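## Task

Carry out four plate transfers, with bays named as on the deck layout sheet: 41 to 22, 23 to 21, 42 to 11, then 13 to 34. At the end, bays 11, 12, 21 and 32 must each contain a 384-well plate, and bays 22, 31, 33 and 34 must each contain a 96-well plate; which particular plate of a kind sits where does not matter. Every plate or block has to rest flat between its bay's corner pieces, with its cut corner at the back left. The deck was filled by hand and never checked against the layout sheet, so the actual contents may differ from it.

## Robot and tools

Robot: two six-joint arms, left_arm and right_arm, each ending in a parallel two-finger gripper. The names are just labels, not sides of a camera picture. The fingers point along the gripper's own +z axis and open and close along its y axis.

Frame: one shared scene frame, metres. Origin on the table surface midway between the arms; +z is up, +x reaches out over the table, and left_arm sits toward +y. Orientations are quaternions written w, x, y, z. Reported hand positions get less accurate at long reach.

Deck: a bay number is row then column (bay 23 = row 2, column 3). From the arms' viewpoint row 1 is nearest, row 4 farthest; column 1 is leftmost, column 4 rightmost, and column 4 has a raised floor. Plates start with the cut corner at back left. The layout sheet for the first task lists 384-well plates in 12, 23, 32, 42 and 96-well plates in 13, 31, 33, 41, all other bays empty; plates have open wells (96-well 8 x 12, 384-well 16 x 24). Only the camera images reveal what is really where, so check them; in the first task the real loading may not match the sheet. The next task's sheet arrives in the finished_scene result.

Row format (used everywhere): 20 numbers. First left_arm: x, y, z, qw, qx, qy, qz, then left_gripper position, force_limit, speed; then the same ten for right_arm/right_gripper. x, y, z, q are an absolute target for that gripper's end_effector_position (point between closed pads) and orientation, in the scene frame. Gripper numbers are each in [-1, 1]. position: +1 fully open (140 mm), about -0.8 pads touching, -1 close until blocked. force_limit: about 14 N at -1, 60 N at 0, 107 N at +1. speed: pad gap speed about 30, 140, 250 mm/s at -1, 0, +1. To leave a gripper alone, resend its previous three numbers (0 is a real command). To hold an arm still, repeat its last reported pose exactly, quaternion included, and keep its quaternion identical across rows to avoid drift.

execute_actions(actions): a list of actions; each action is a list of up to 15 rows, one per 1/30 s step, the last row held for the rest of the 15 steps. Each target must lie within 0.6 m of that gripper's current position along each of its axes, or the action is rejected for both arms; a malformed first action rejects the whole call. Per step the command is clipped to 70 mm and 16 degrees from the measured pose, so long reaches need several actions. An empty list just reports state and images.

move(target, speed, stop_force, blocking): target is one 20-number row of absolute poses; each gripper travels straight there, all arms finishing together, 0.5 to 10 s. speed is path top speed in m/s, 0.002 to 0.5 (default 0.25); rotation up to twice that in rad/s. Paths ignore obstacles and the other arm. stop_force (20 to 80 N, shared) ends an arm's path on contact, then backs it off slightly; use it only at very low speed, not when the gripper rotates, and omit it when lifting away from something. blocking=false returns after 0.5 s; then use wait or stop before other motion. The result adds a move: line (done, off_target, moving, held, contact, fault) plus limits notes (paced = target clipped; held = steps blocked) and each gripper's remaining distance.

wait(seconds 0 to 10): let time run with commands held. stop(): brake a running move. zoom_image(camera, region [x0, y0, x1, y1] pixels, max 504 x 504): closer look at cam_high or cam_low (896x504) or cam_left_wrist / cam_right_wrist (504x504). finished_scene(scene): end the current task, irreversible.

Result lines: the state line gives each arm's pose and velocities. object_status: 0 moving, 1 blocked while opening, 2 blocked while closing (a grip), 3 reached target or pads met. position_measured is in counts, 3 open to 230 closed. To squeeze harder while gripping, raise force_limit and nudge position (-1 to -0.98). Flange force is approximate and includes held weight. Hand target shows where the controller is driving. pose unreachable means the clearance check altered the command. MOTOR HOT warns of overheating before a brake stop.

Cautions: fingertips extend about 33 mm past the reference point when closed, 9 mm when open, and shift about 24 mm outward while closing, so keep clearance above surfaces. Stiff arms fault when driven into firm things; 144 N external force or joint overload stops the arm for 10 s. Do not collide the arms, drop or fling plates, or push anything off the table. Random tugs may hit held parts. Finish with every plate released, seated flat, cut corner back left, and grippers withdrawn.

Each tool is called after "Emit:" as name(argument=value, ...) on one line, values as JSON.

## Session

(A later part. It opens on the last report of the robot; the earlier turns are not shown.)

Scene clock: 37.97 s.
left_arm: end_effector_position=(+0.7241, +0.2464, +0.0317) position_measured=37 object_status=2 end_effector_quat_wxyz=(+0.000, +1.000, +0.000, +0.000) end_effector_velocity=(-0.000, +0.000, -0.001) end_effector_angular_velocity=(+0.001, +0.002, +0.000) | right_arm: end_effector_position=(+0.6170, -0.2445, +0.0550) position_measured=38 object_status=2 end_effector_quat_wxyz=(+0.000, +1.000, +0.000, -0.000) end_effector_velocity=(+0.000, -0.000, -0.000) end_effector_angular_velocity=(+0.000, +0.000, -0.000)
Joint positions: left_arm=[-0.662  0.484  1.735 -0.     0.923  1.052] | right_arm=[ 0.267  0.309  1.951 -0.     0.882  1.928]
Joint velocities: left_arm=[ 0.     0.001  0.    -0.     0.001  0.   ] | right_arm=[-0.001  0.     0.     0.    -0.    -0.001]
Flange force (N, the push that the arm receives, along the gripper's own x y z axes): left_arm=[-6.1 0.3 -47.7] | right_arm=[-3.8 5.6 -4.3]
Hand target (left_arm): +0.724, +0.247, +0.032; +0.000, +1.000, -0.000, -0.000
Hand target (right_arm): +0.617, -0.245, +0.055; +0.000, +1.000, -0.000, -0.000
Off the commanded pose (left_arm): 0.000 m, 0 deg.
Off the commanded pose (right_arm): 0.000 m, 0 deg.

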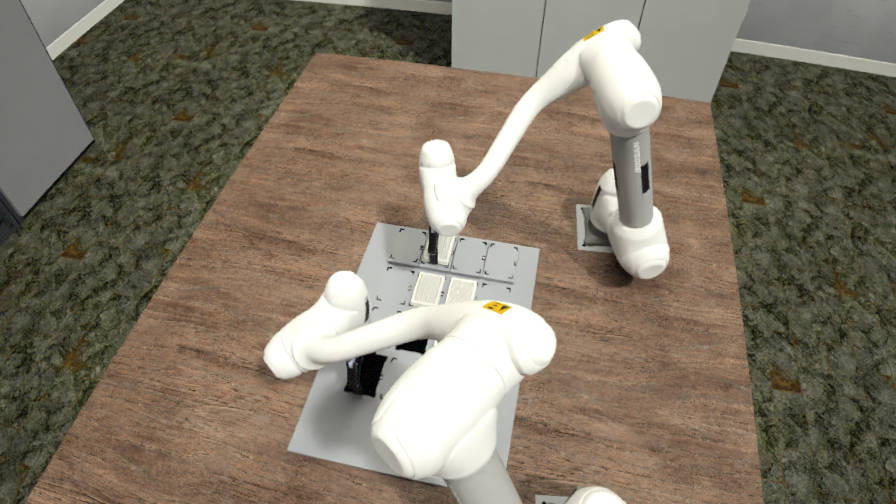

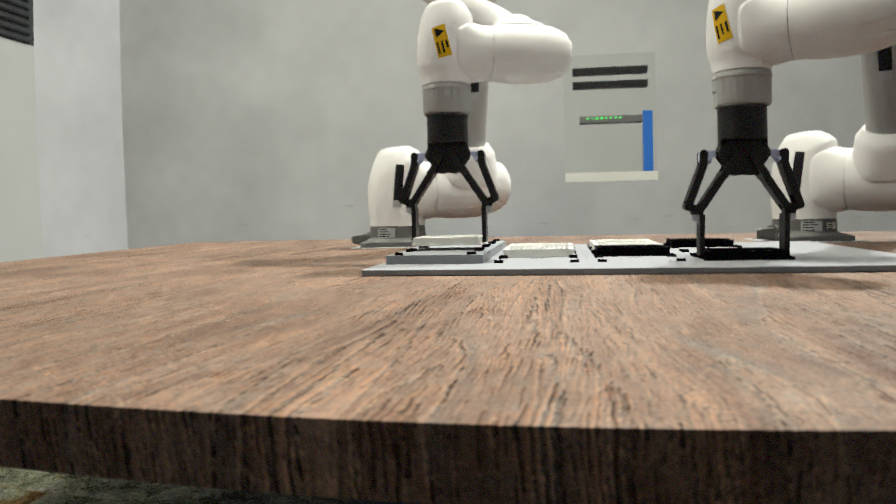

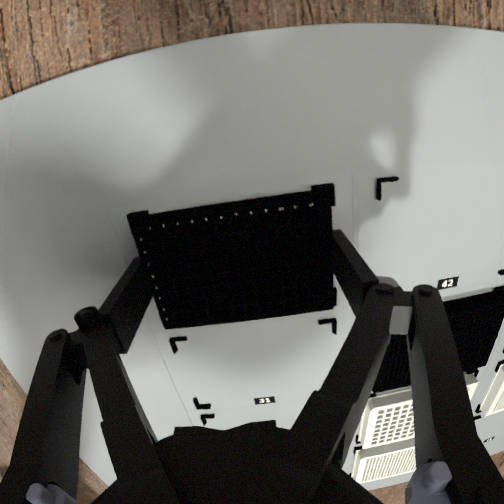

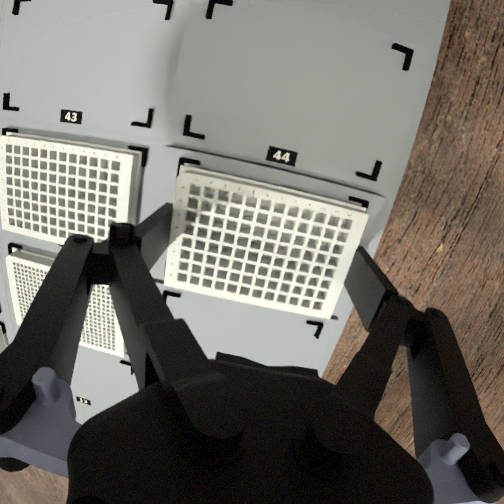

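Emit:
move(target=[0.724,0.2465,0.040,0,1,0,0,-1,-0.3,-0.5,0.6174,-0.2445,0.051,0,1,0,0,-1,-0.3,-0.7], speed=0.05)

Emit:
move(target=[0.617,0.2465,0.040,0,1,0,0,-1,-0.3,-0.5,0.6174,-0.2445,0.043,0,1,0,0,-1,-0.3,-0.7], speed=0.15, stop_force=25)

Emit:
zoom_image(camera="cam_right_wrist", region=[120, 120, 420, 360])

Emit:
zoom_image(camera="cam_low", region=[380, 200, 540, 280])

Scene clock: 39.33 s.
left_arm: end_effector_position=(+0.7240, +0.2465, +0.0400) position_measured=38 object_status=2 end_effector_quat_wxyz=(-0.000, +1.000, -0.000, +0.000) end_effector_velocity=(+0.000, -0.001, +0.000) end_effector_angular_velocity=(-0.001, -0.001, -0.001) | right_arm: end_effector_position=(+0.6174, -0.2445, +0.0510) position_measured=38 object_status=2 end_effector_quat_wxyz=(-0.000, +1.000, -0.000, +0.000) end_effector_velocity=(-0.000, -0.000, -0.001) end_effector_angular_velocity=(-0.000, +0.001, -0.001)
Joint positions: left_arm=[-0.662  0.476  1.729  0.     0.937  1.052] | right_arm=[0.266 0.314 1.953 0.    0.874 1.928]
Joint velocities: left_arm=[-0.    -0.    -0.    -0.    -0.001  0.001] | right_arm=[-0.001  0.001  0.     0.    -0.     0.   ]
Flange force (N, the push that the arm receives, along the gripper's own x y z axes): left_arm=[2.5 1.9 1.4] | right_arm=[-7.2 7.0 -4.8]
Hand target (left_arm): +0.724, +0.247, +0.040; -0.000, +1.000, +0.000, +0.000
Hand target (right_arm): +0.617, -0.244, +0.051; +0.000, +1.000, -0.000, +0.000
Off the commanded pose (left_arm): 0.000 m, 0 deg.
Off the commanded pose (right_arm): 0.000 m, 0 deg.
move: done

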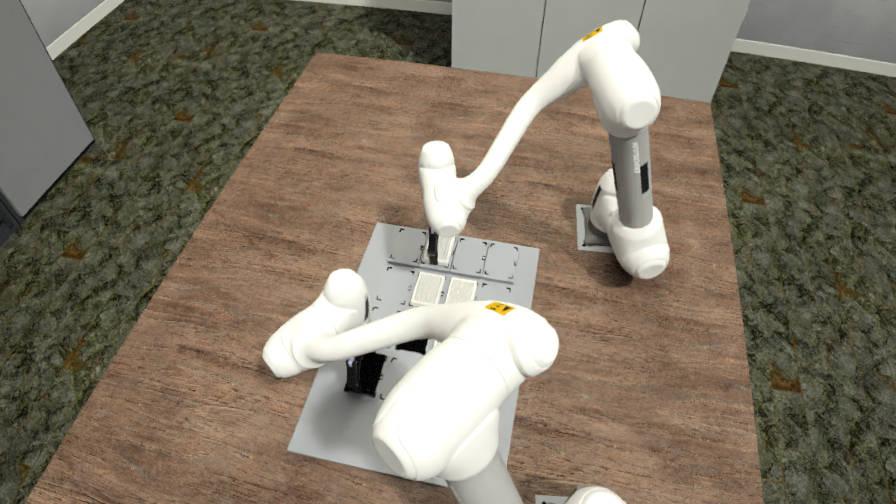

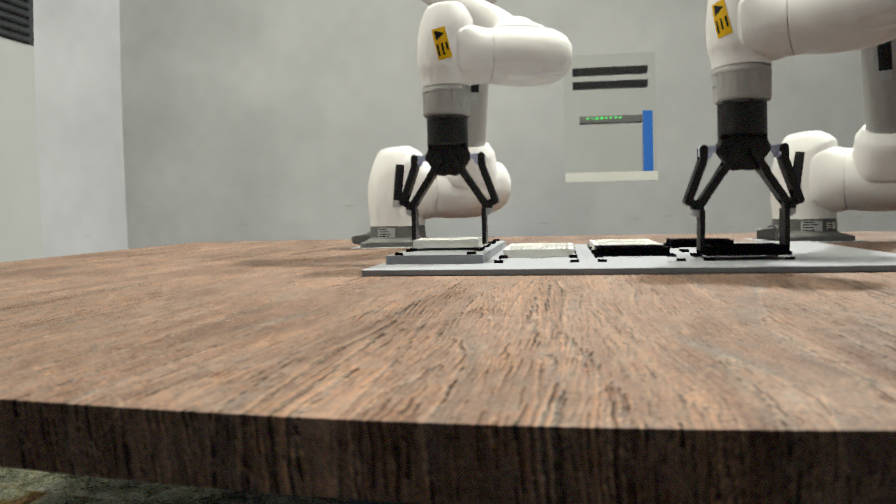

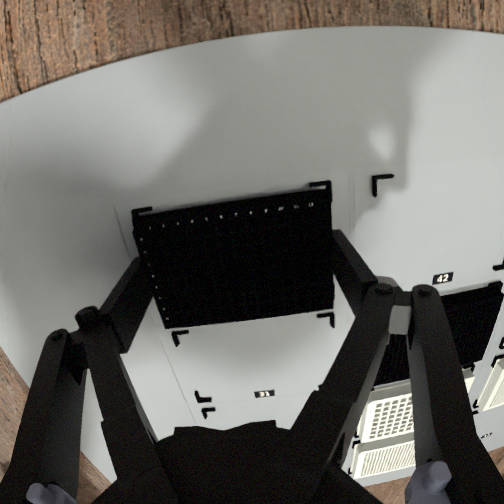

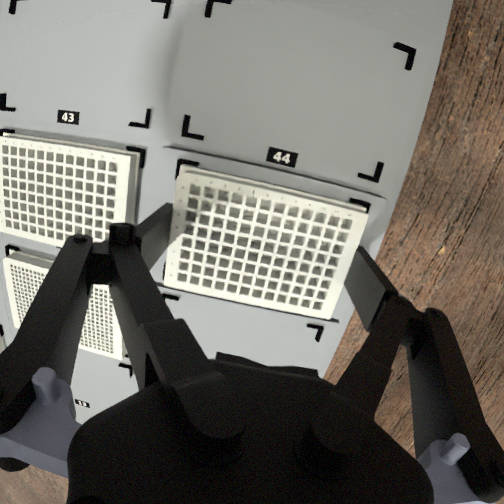

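Scene clock: 40.37 s.
left_arm: end_effector_position=(+0.6170, +0.2464, +0.0400) position_measured=38 object_status=2 end_effector_quat_wxyz=(+0.000, +1.000, -0.000, -0.000) end_effector_velocity=(-0.000, +0.000, -0.001) end_effector_angular_velocity=(+0.001, +0.001, -0.001) | right_arm: end_effector_position=(+0.6174, -0.2445, +0.0461) position_measured=38 object_status=2 end_effector_quat_wxyz=(+0.000, +1.000, -0.000, -0.000) end_effector_velocity=(-0.000, +0.000, +0.001) end_effector_angular_velocity=(-0.000, -0.001, +0.001)
Joint positions: left_arm=[-0.745  0.353  1.921 -0.     0.867  0.97 ] | right_arm=[0.266 0.32  1.956 0.    0.865 1.928]
Joint velocities: left_arm=[-0.     0.001  0.     0.001  0.001  0.001] | right_arm=[ 0.001 -0.001  0.    -0.     0.     0.   ]
Flange force (N, the push that the arm receives, along the gripper's own x y z axes): left_arm=[-1.1 -6.5 0.7] | right_arm=[-7.3 6.4 -15.9]
Hand target (left_arm): +0.617, +0.246, +0.040; +0.000, +1.000, -0.000, +0.000
Hand target (right_arm): +0.617, -0.244, +0.046; -0.000, +1.000, -0.000, +0.000
Off the commanded pose (left_arm): 0.000 m, 0 deg.
Off the commanded pose (right_arm): 0.003 m, 0 deg.
move: contact (right_arm)

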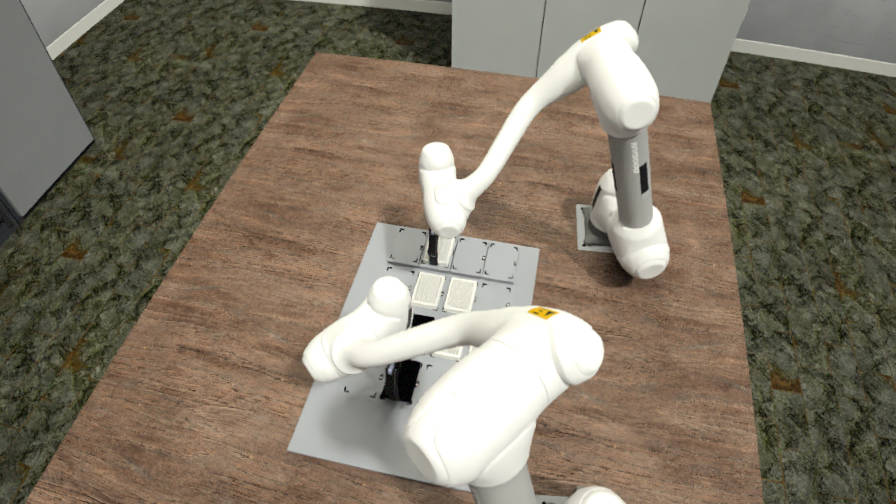

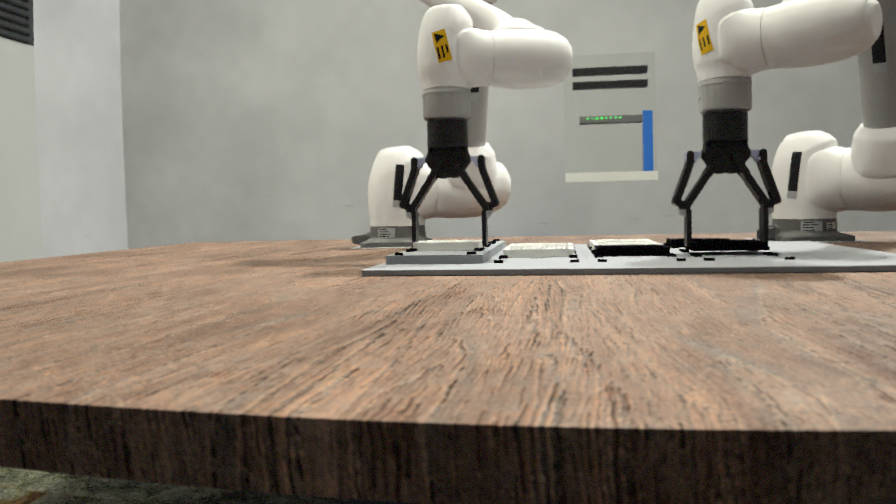

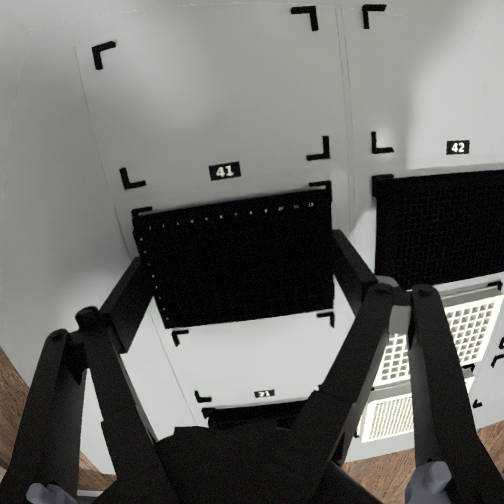

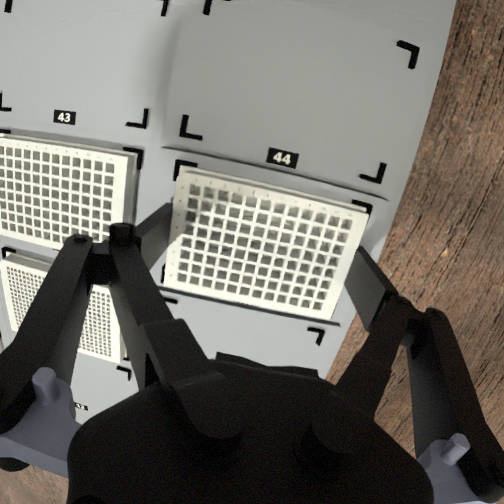

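Region (120, 120, 420, 360) of cam_right_wrist's 504x504 image, scaled by 1.680, with more detail than that image has; it fills the top 403 rows of this view, and the rest is white.

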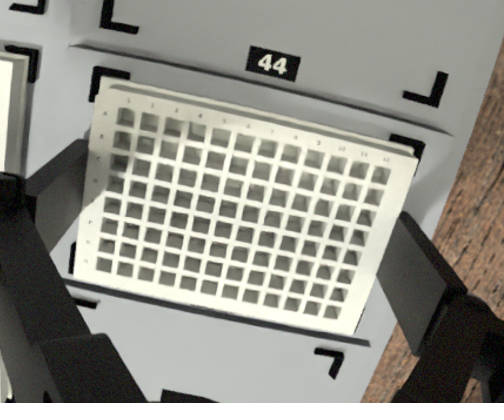

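Region (380, 200, 540, 280) of cam_low's 896x504 image, scaled by 3.150, with more detail than that image has.

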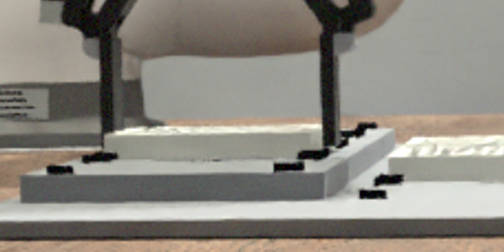

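Emit:
move(target=[0.617,0.2465,0.0315,0,1,0,0,-1,-0.3,-0.5,0.6174,-0.2445,0.0462,0,1,0,0,1,0,0], speed=0.018, stop_force=25)

Emit:
move(target=[0.617,0.2465,0.032,0,1,0,0,1,0,0,0.6174,-0.2445,0.060,0,1,0,0,1,0,0], speed=0.1)

Emit:
move(target=[0.617,0.2465,0.06,0,1,0,0,1,0,0,0.510,-0.0805,0.058,0,1,0,0,1,0,0], speed=0.3)

Emit:
move(target=[0.65,0.62,0.15,0,1,0,0,1,0,0,0.510,-0.0805,0.032,0,1,0,0,1,0,0], speed=0.4)

Emit:
zoom_image(camera="cam_right_wrist", region=[120, 120, 420, 360])

Scene clock: 41.70 s.
left_arm: end_effector_position=(+0.6170, +0.2465, +0.0321) position_measured=38 object_status=2 end_effector_quat_wxyz=(-0.000, +1.000, -0.000, -0.000) end_effector_velocity=(+0.001, -0.001, +0.001) end_effector_angular_velocity=(-0.001, -0.002, -0.001) | right_arm: end_effector_position=(+0.6174, -0.2445, +0.0462) position_measured=3 object_status=3 end_effector_quat_wxyz=(-0.000, +1.000, -0.000, +0.000) end_effector_velocity=(+0.000, +0.000, +0.001) end_effector_angular_velocity=(+0.001, -0.001, +0.000)
Joint positions: left_arm=[-0.745  0.362  1.927 -0.     0.853  0.97 ] | right_arm=[0.266 0.32  1.956 0.    0.866 1.928]
Joint velocities: left_arm=[-0.    -0.001 -0.001  0.    -0.     0.   ] | right_arm=[ 0.    -0.001 -0.001  0.    -0.    -0.   ]
Flange force (N, the push that the arm receives, along the gripper's own x y z axes): left_arm=[1.2 6.0 -16.1] | right_arm=[-7.3 7.0 -9.1]
Hand target (left_arm): +0.617, +0.246, +0.032; +0.000, +1.000, -0.000, +0.000
Hand target (right_arm): +0.617, -0.245, +0.046; -0.000, +1.000, +0.000, -0.000
Off the commanded pose (left_arm): 0.001 m, 0 deg.
Off the commanded pose (right_arm): 0.000 m, 0 deg.
move: contact (left_arm)

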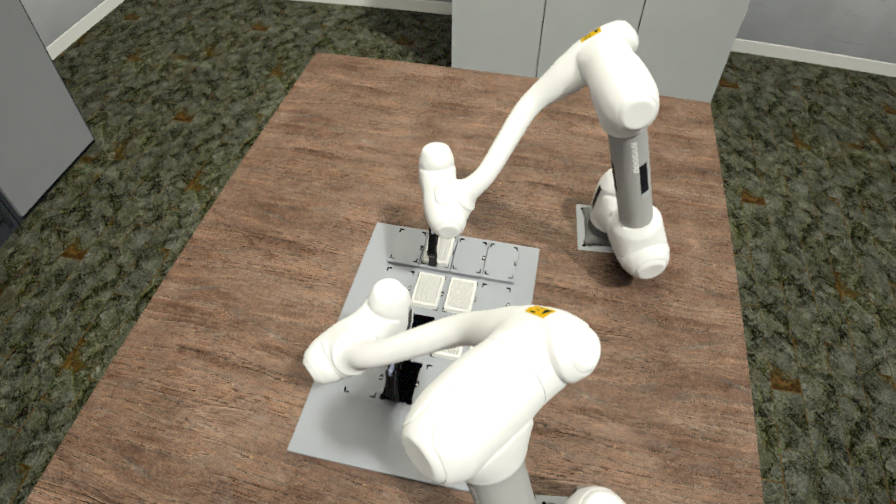

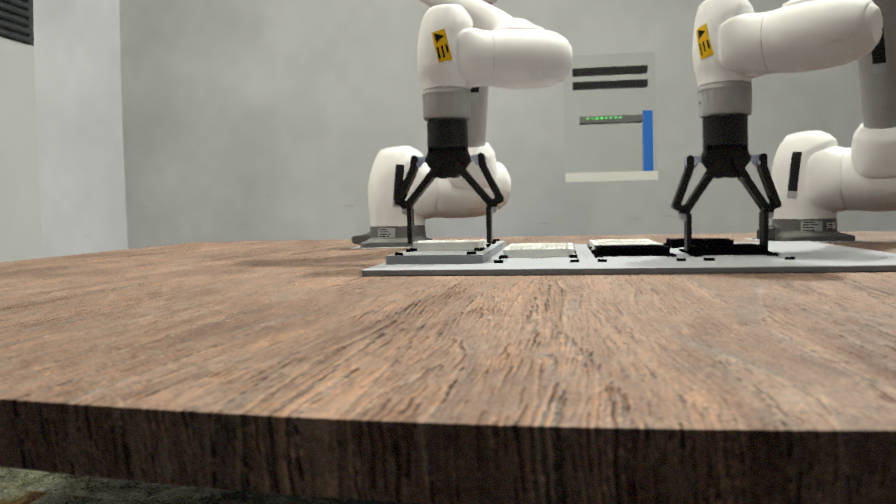

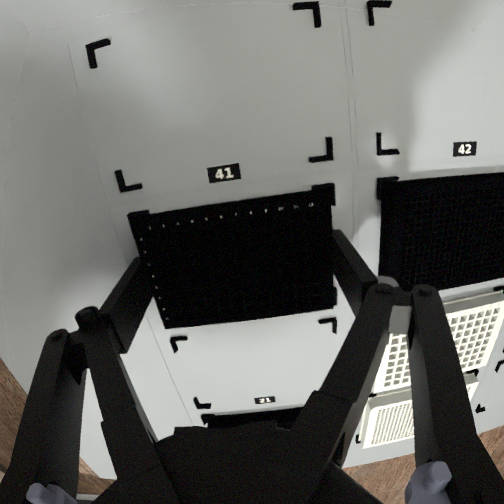

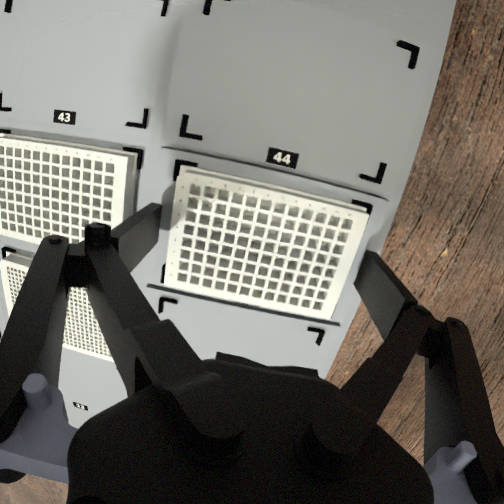

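Scene clock: 42.40 s.
left_arm: end_effector_position=(+0.6170, +0.2465, +0.0320) position_measured=3 object_status=3 end_effector_quat_wxyz=(+0.000, +1.000, -0.000, +0.000) end_effector_velocity=(+0.000, -0.001, +0.000) end_effector_angular_velocity=(-0.001, -0.001, -0.000) | right_arm: end_effector_position=(+0.6174, -0.2445, +0.0600) position_measured=3 object_status=3 end_effector_quat_wxyz=(+0.000, +1.000, -0.000, -0.000) end_effector_velocity=(+0.000, +0.001, +0.001) end_effector_angular_velocity=(+0.000, -0.002, +0.003)
Joint positions: left_arm=[-0.745  0.362  1.927 -0.     0.853  0.97 ] | right_arm=[0.266 0.304 1.946 0.    0.891 1.928]
Joint velocities: left_arm=[-0.001 -0.001  0.    -0.    -0.001 -0.   ] | right_arm=[ 0.002 -0.001 -0.001 -0.001 -0.    -0.001]
Flange force (N, the push that the arm receives, along the gripper's own x y z axes): left_arm=[-0.8 0.3 0.6] | right_arm=[-10.1 4.6 -4.9]
Hand target (left_arm): +0.617, +0.246, +0.032; +0.000, +1.000, -0.000, -0.000
Hand target (right_arm): +0.617, -0.245, +0.060; -0.000, +1.000, +0.000, -0.000
Off the commanded pose (left_arm): 0.000 m, 0 deg.
Off the commanded pose (right_arm): 0.000 m, 0 deg.
move: done

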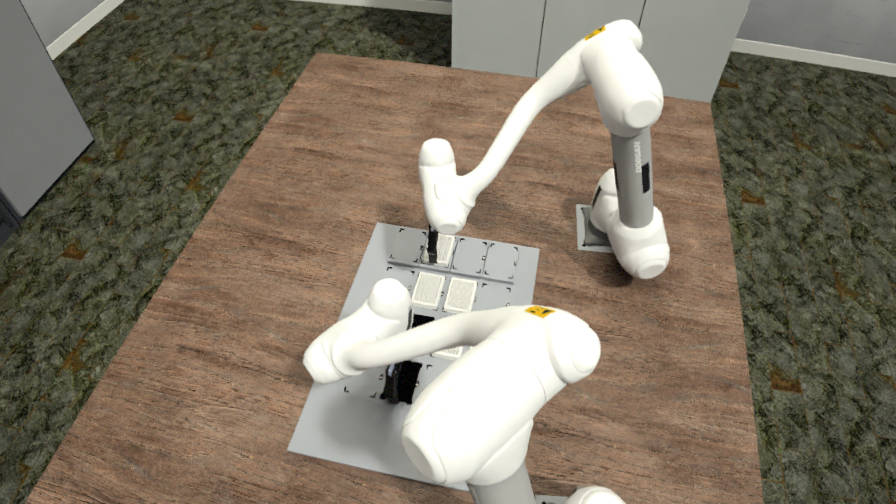

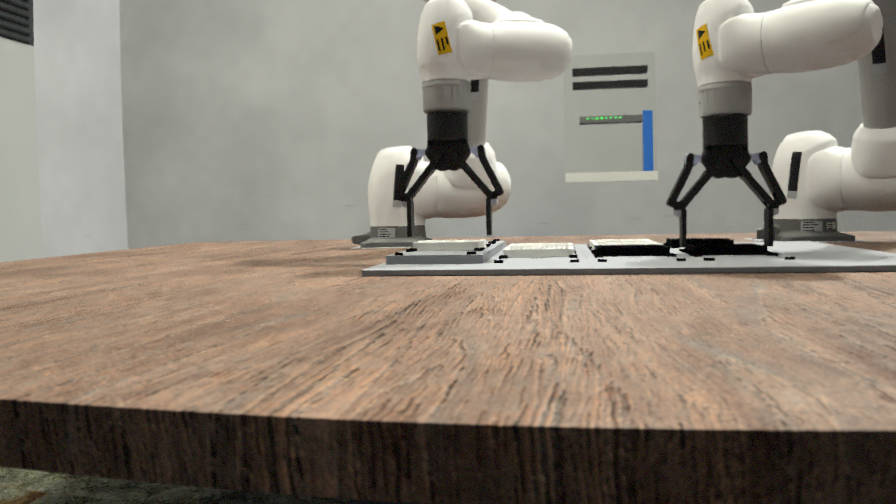

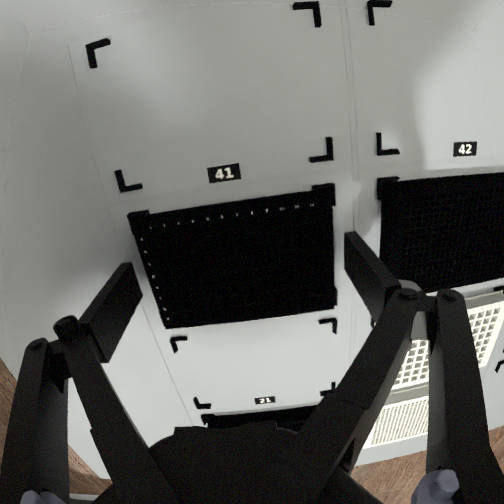

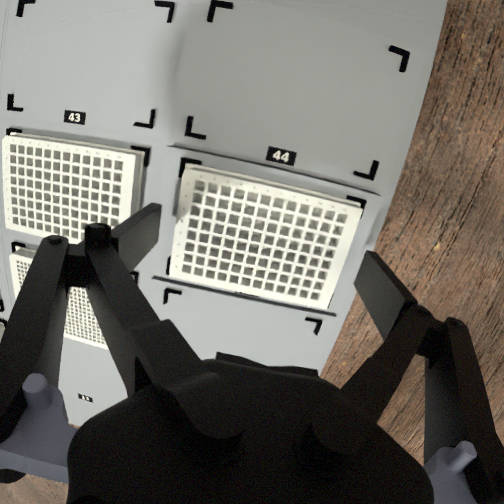

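Scene clock: 43.47 s.
left_arm: end_effector_position=(+0.6170, +0.2465, +0.0600) position_measured=3 object_status=3 end_effector_quat_wxyz=(-0.000, +1.000, +0.000, +0.000) end_effector_velocity=(+0.000, +0.000, -0.000) end_effector_angular_velocity=(+0.000, -0.000, +0.001) | right_arm: end_effector_position=(+0.5095, -0.0804, +0.0580) position_measured=3 object_status=3 end_effector_quat_wxyz=(-0.000, +1.000, +0.000, -0.000) end_effector_velocity=(+0.001, +0.001, +0.000) end_effector_angular_velocity=(+0.000, -0.001, +0.000)
Joint positions: left_arm=[-0.745  0.331  1.907  0.     0.903  0.97 ] | right_arm=[0.584 0.304 1.952 0.001 0.886 2.244]
Joint velocities: left_arm=[ 0.  0. -0.  0. -0. -0.] | right_arm=[ 0.     0.001 -0.001 -0.     0.     0.   ]
Flange force (N, the push that the arm receives, along the gripper's own x y z axes): left_arm=[6.4 -0.1 2.4] | right_arm=[-6.4 9.7 -6.8]
Hand target (left_arm): +0.617, +0.247, +0.060; -0.000, +1.000, +0.000, +0.000
Hand target (right_arm): +0.510, -0.080, +0.058; -0.000, +1.000, -0.000, -0.000
Off the commanded pose (left_arm): 0.000 m, 0 deg.
Off the commanded pose (right_arm): 0.000 m, 0 deg.
move: done

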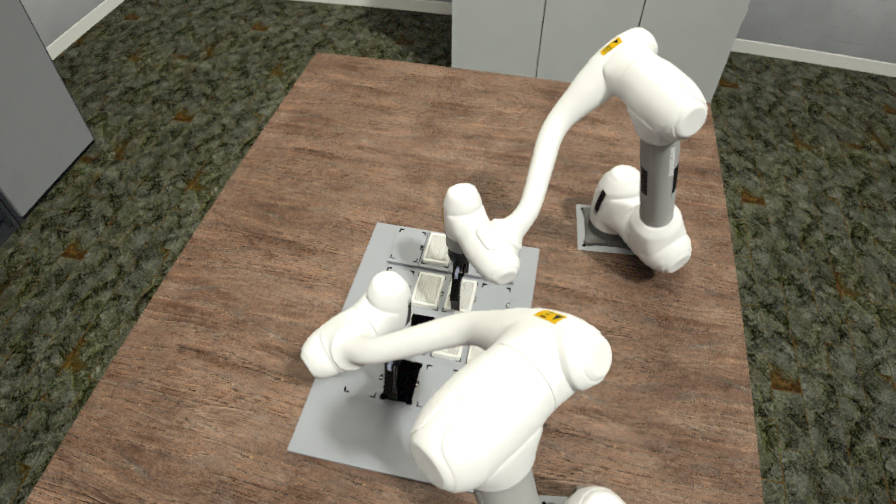

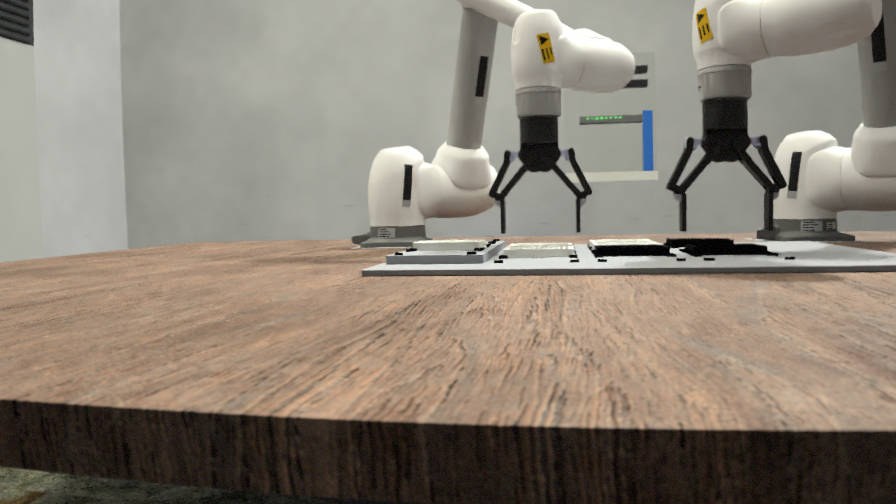

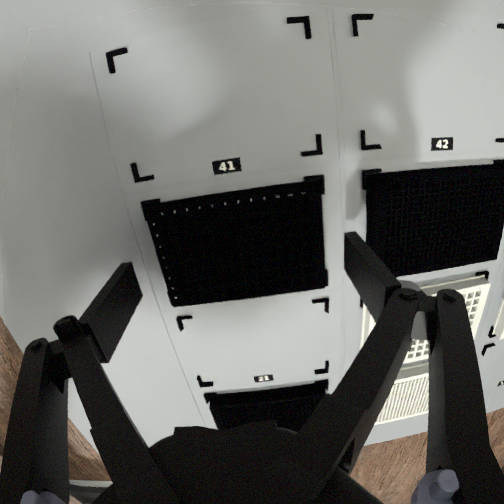

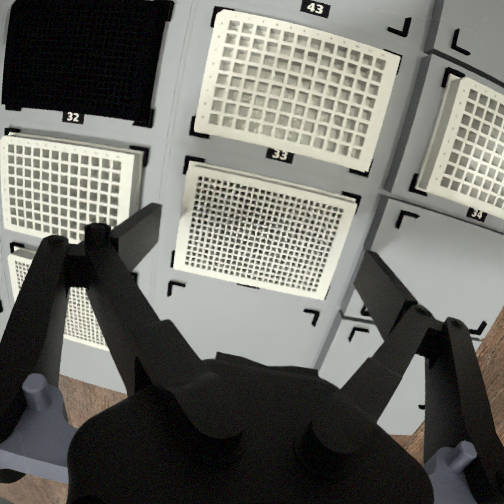

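Scene clock: 44.87 s.
left_arm: end_effector_position=(+0.6498, +0.6201, +0.1500) position_measured=3 object_status=3 end_effector_quat_wxyz=(-0.000, +1.000, +0.000, -0.000) end_effector_velocity=(+0.000, -0.000, +0.001) end_effector_angular_velocity=(-0.000, -0.002, -0.001) | right_arm: end_effector_position=(+0.5100, -0.0805, +0.0320) position_measured=3 object_status=3 end_effector_quat_wxyz=(-0.000, +1.000, +0.000, +0.000) end_effector_velocity=(-0.001, +0.000, +0.000) end_effector_angular_velocity=(+0.000, +0.001, -0.001)
Joint positions: left_arm=[-0.135  0.16   1.94   0.001  1.042  1.579] | right_arm=[ 0.584  0.334  1.969 -0.     0.838  2.245]
Joint velocities: left_arm=[-0.    -0.001 -0.    -0.    -0.001  0.001] | right_arm=[ 0.    -0.     0.001  0.001  0.     0.001]
Flange force (N, the push that the arm receives, along the gripper's own x y z axes): left_arm=[10.7 -0.2 3.7] | right_arm=[-3.5 11.7 -5.7]
Hand target (left_arm): +0.650, +0.620, +0.150; -0.000, +1.000, +0.000, -0.000
Hand target (right_arm): +0.510, -0.080, +0.032; +0.000, +1.000, -0.000, +0.000
Off the commanded pose (left_arm): 0.000 m, 0 deg.
Off the commanded pose (right_arm): 0.000 m, 0 deg.
move: done

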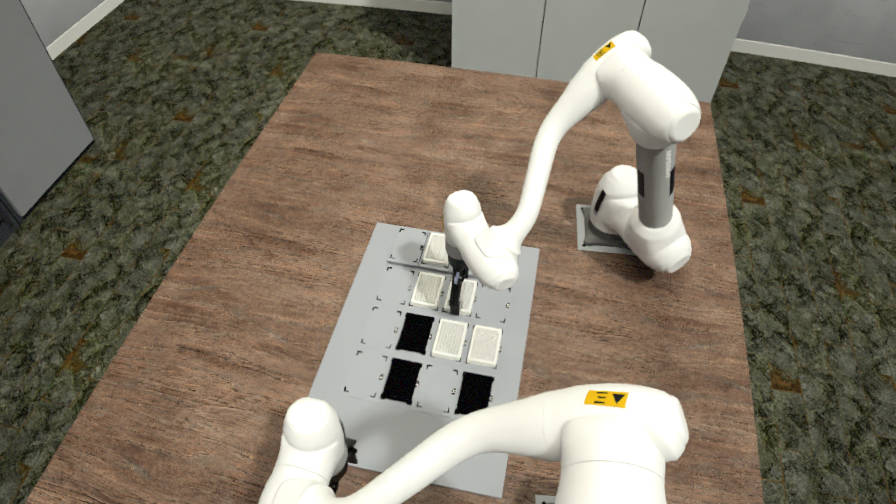

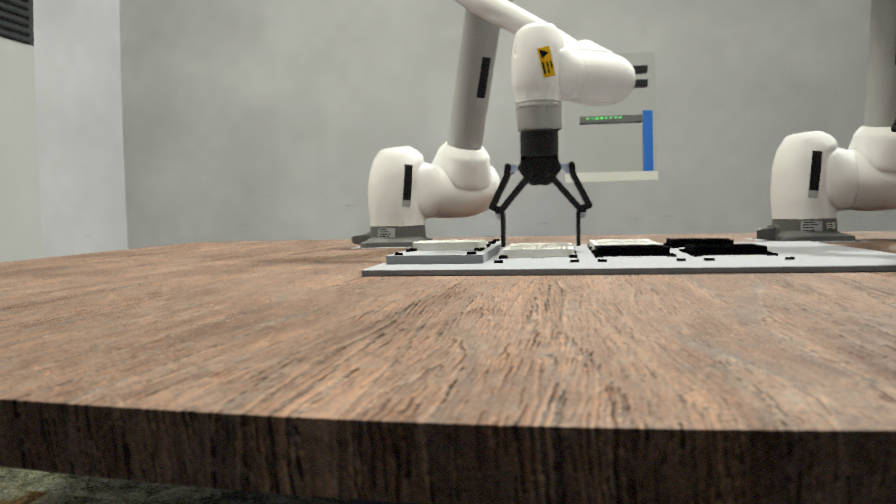

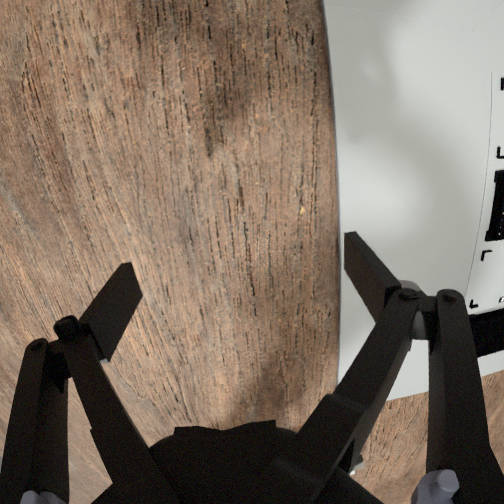

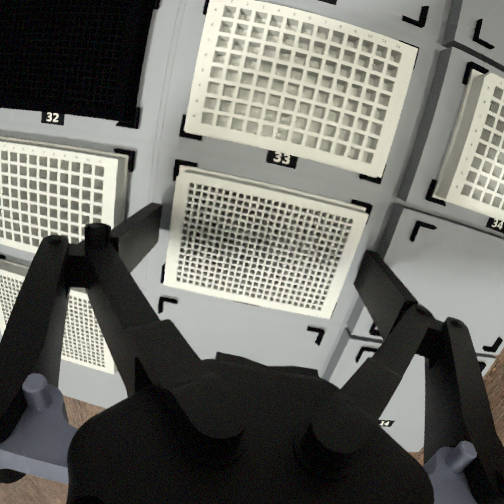

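Region (120, 120, 420, 360) of cam_right_wrist's 504x504 image, scaled by 1.680, with more detail than that image has; it fills the top 403 rows of this view, and the rest is white.

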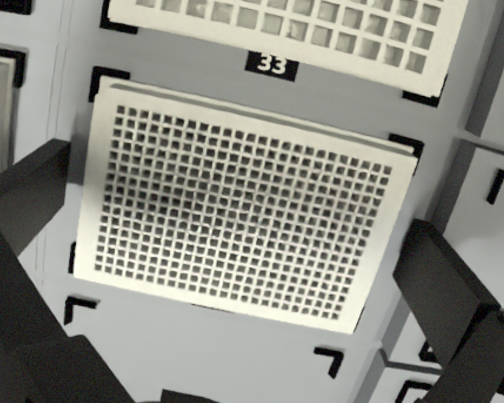

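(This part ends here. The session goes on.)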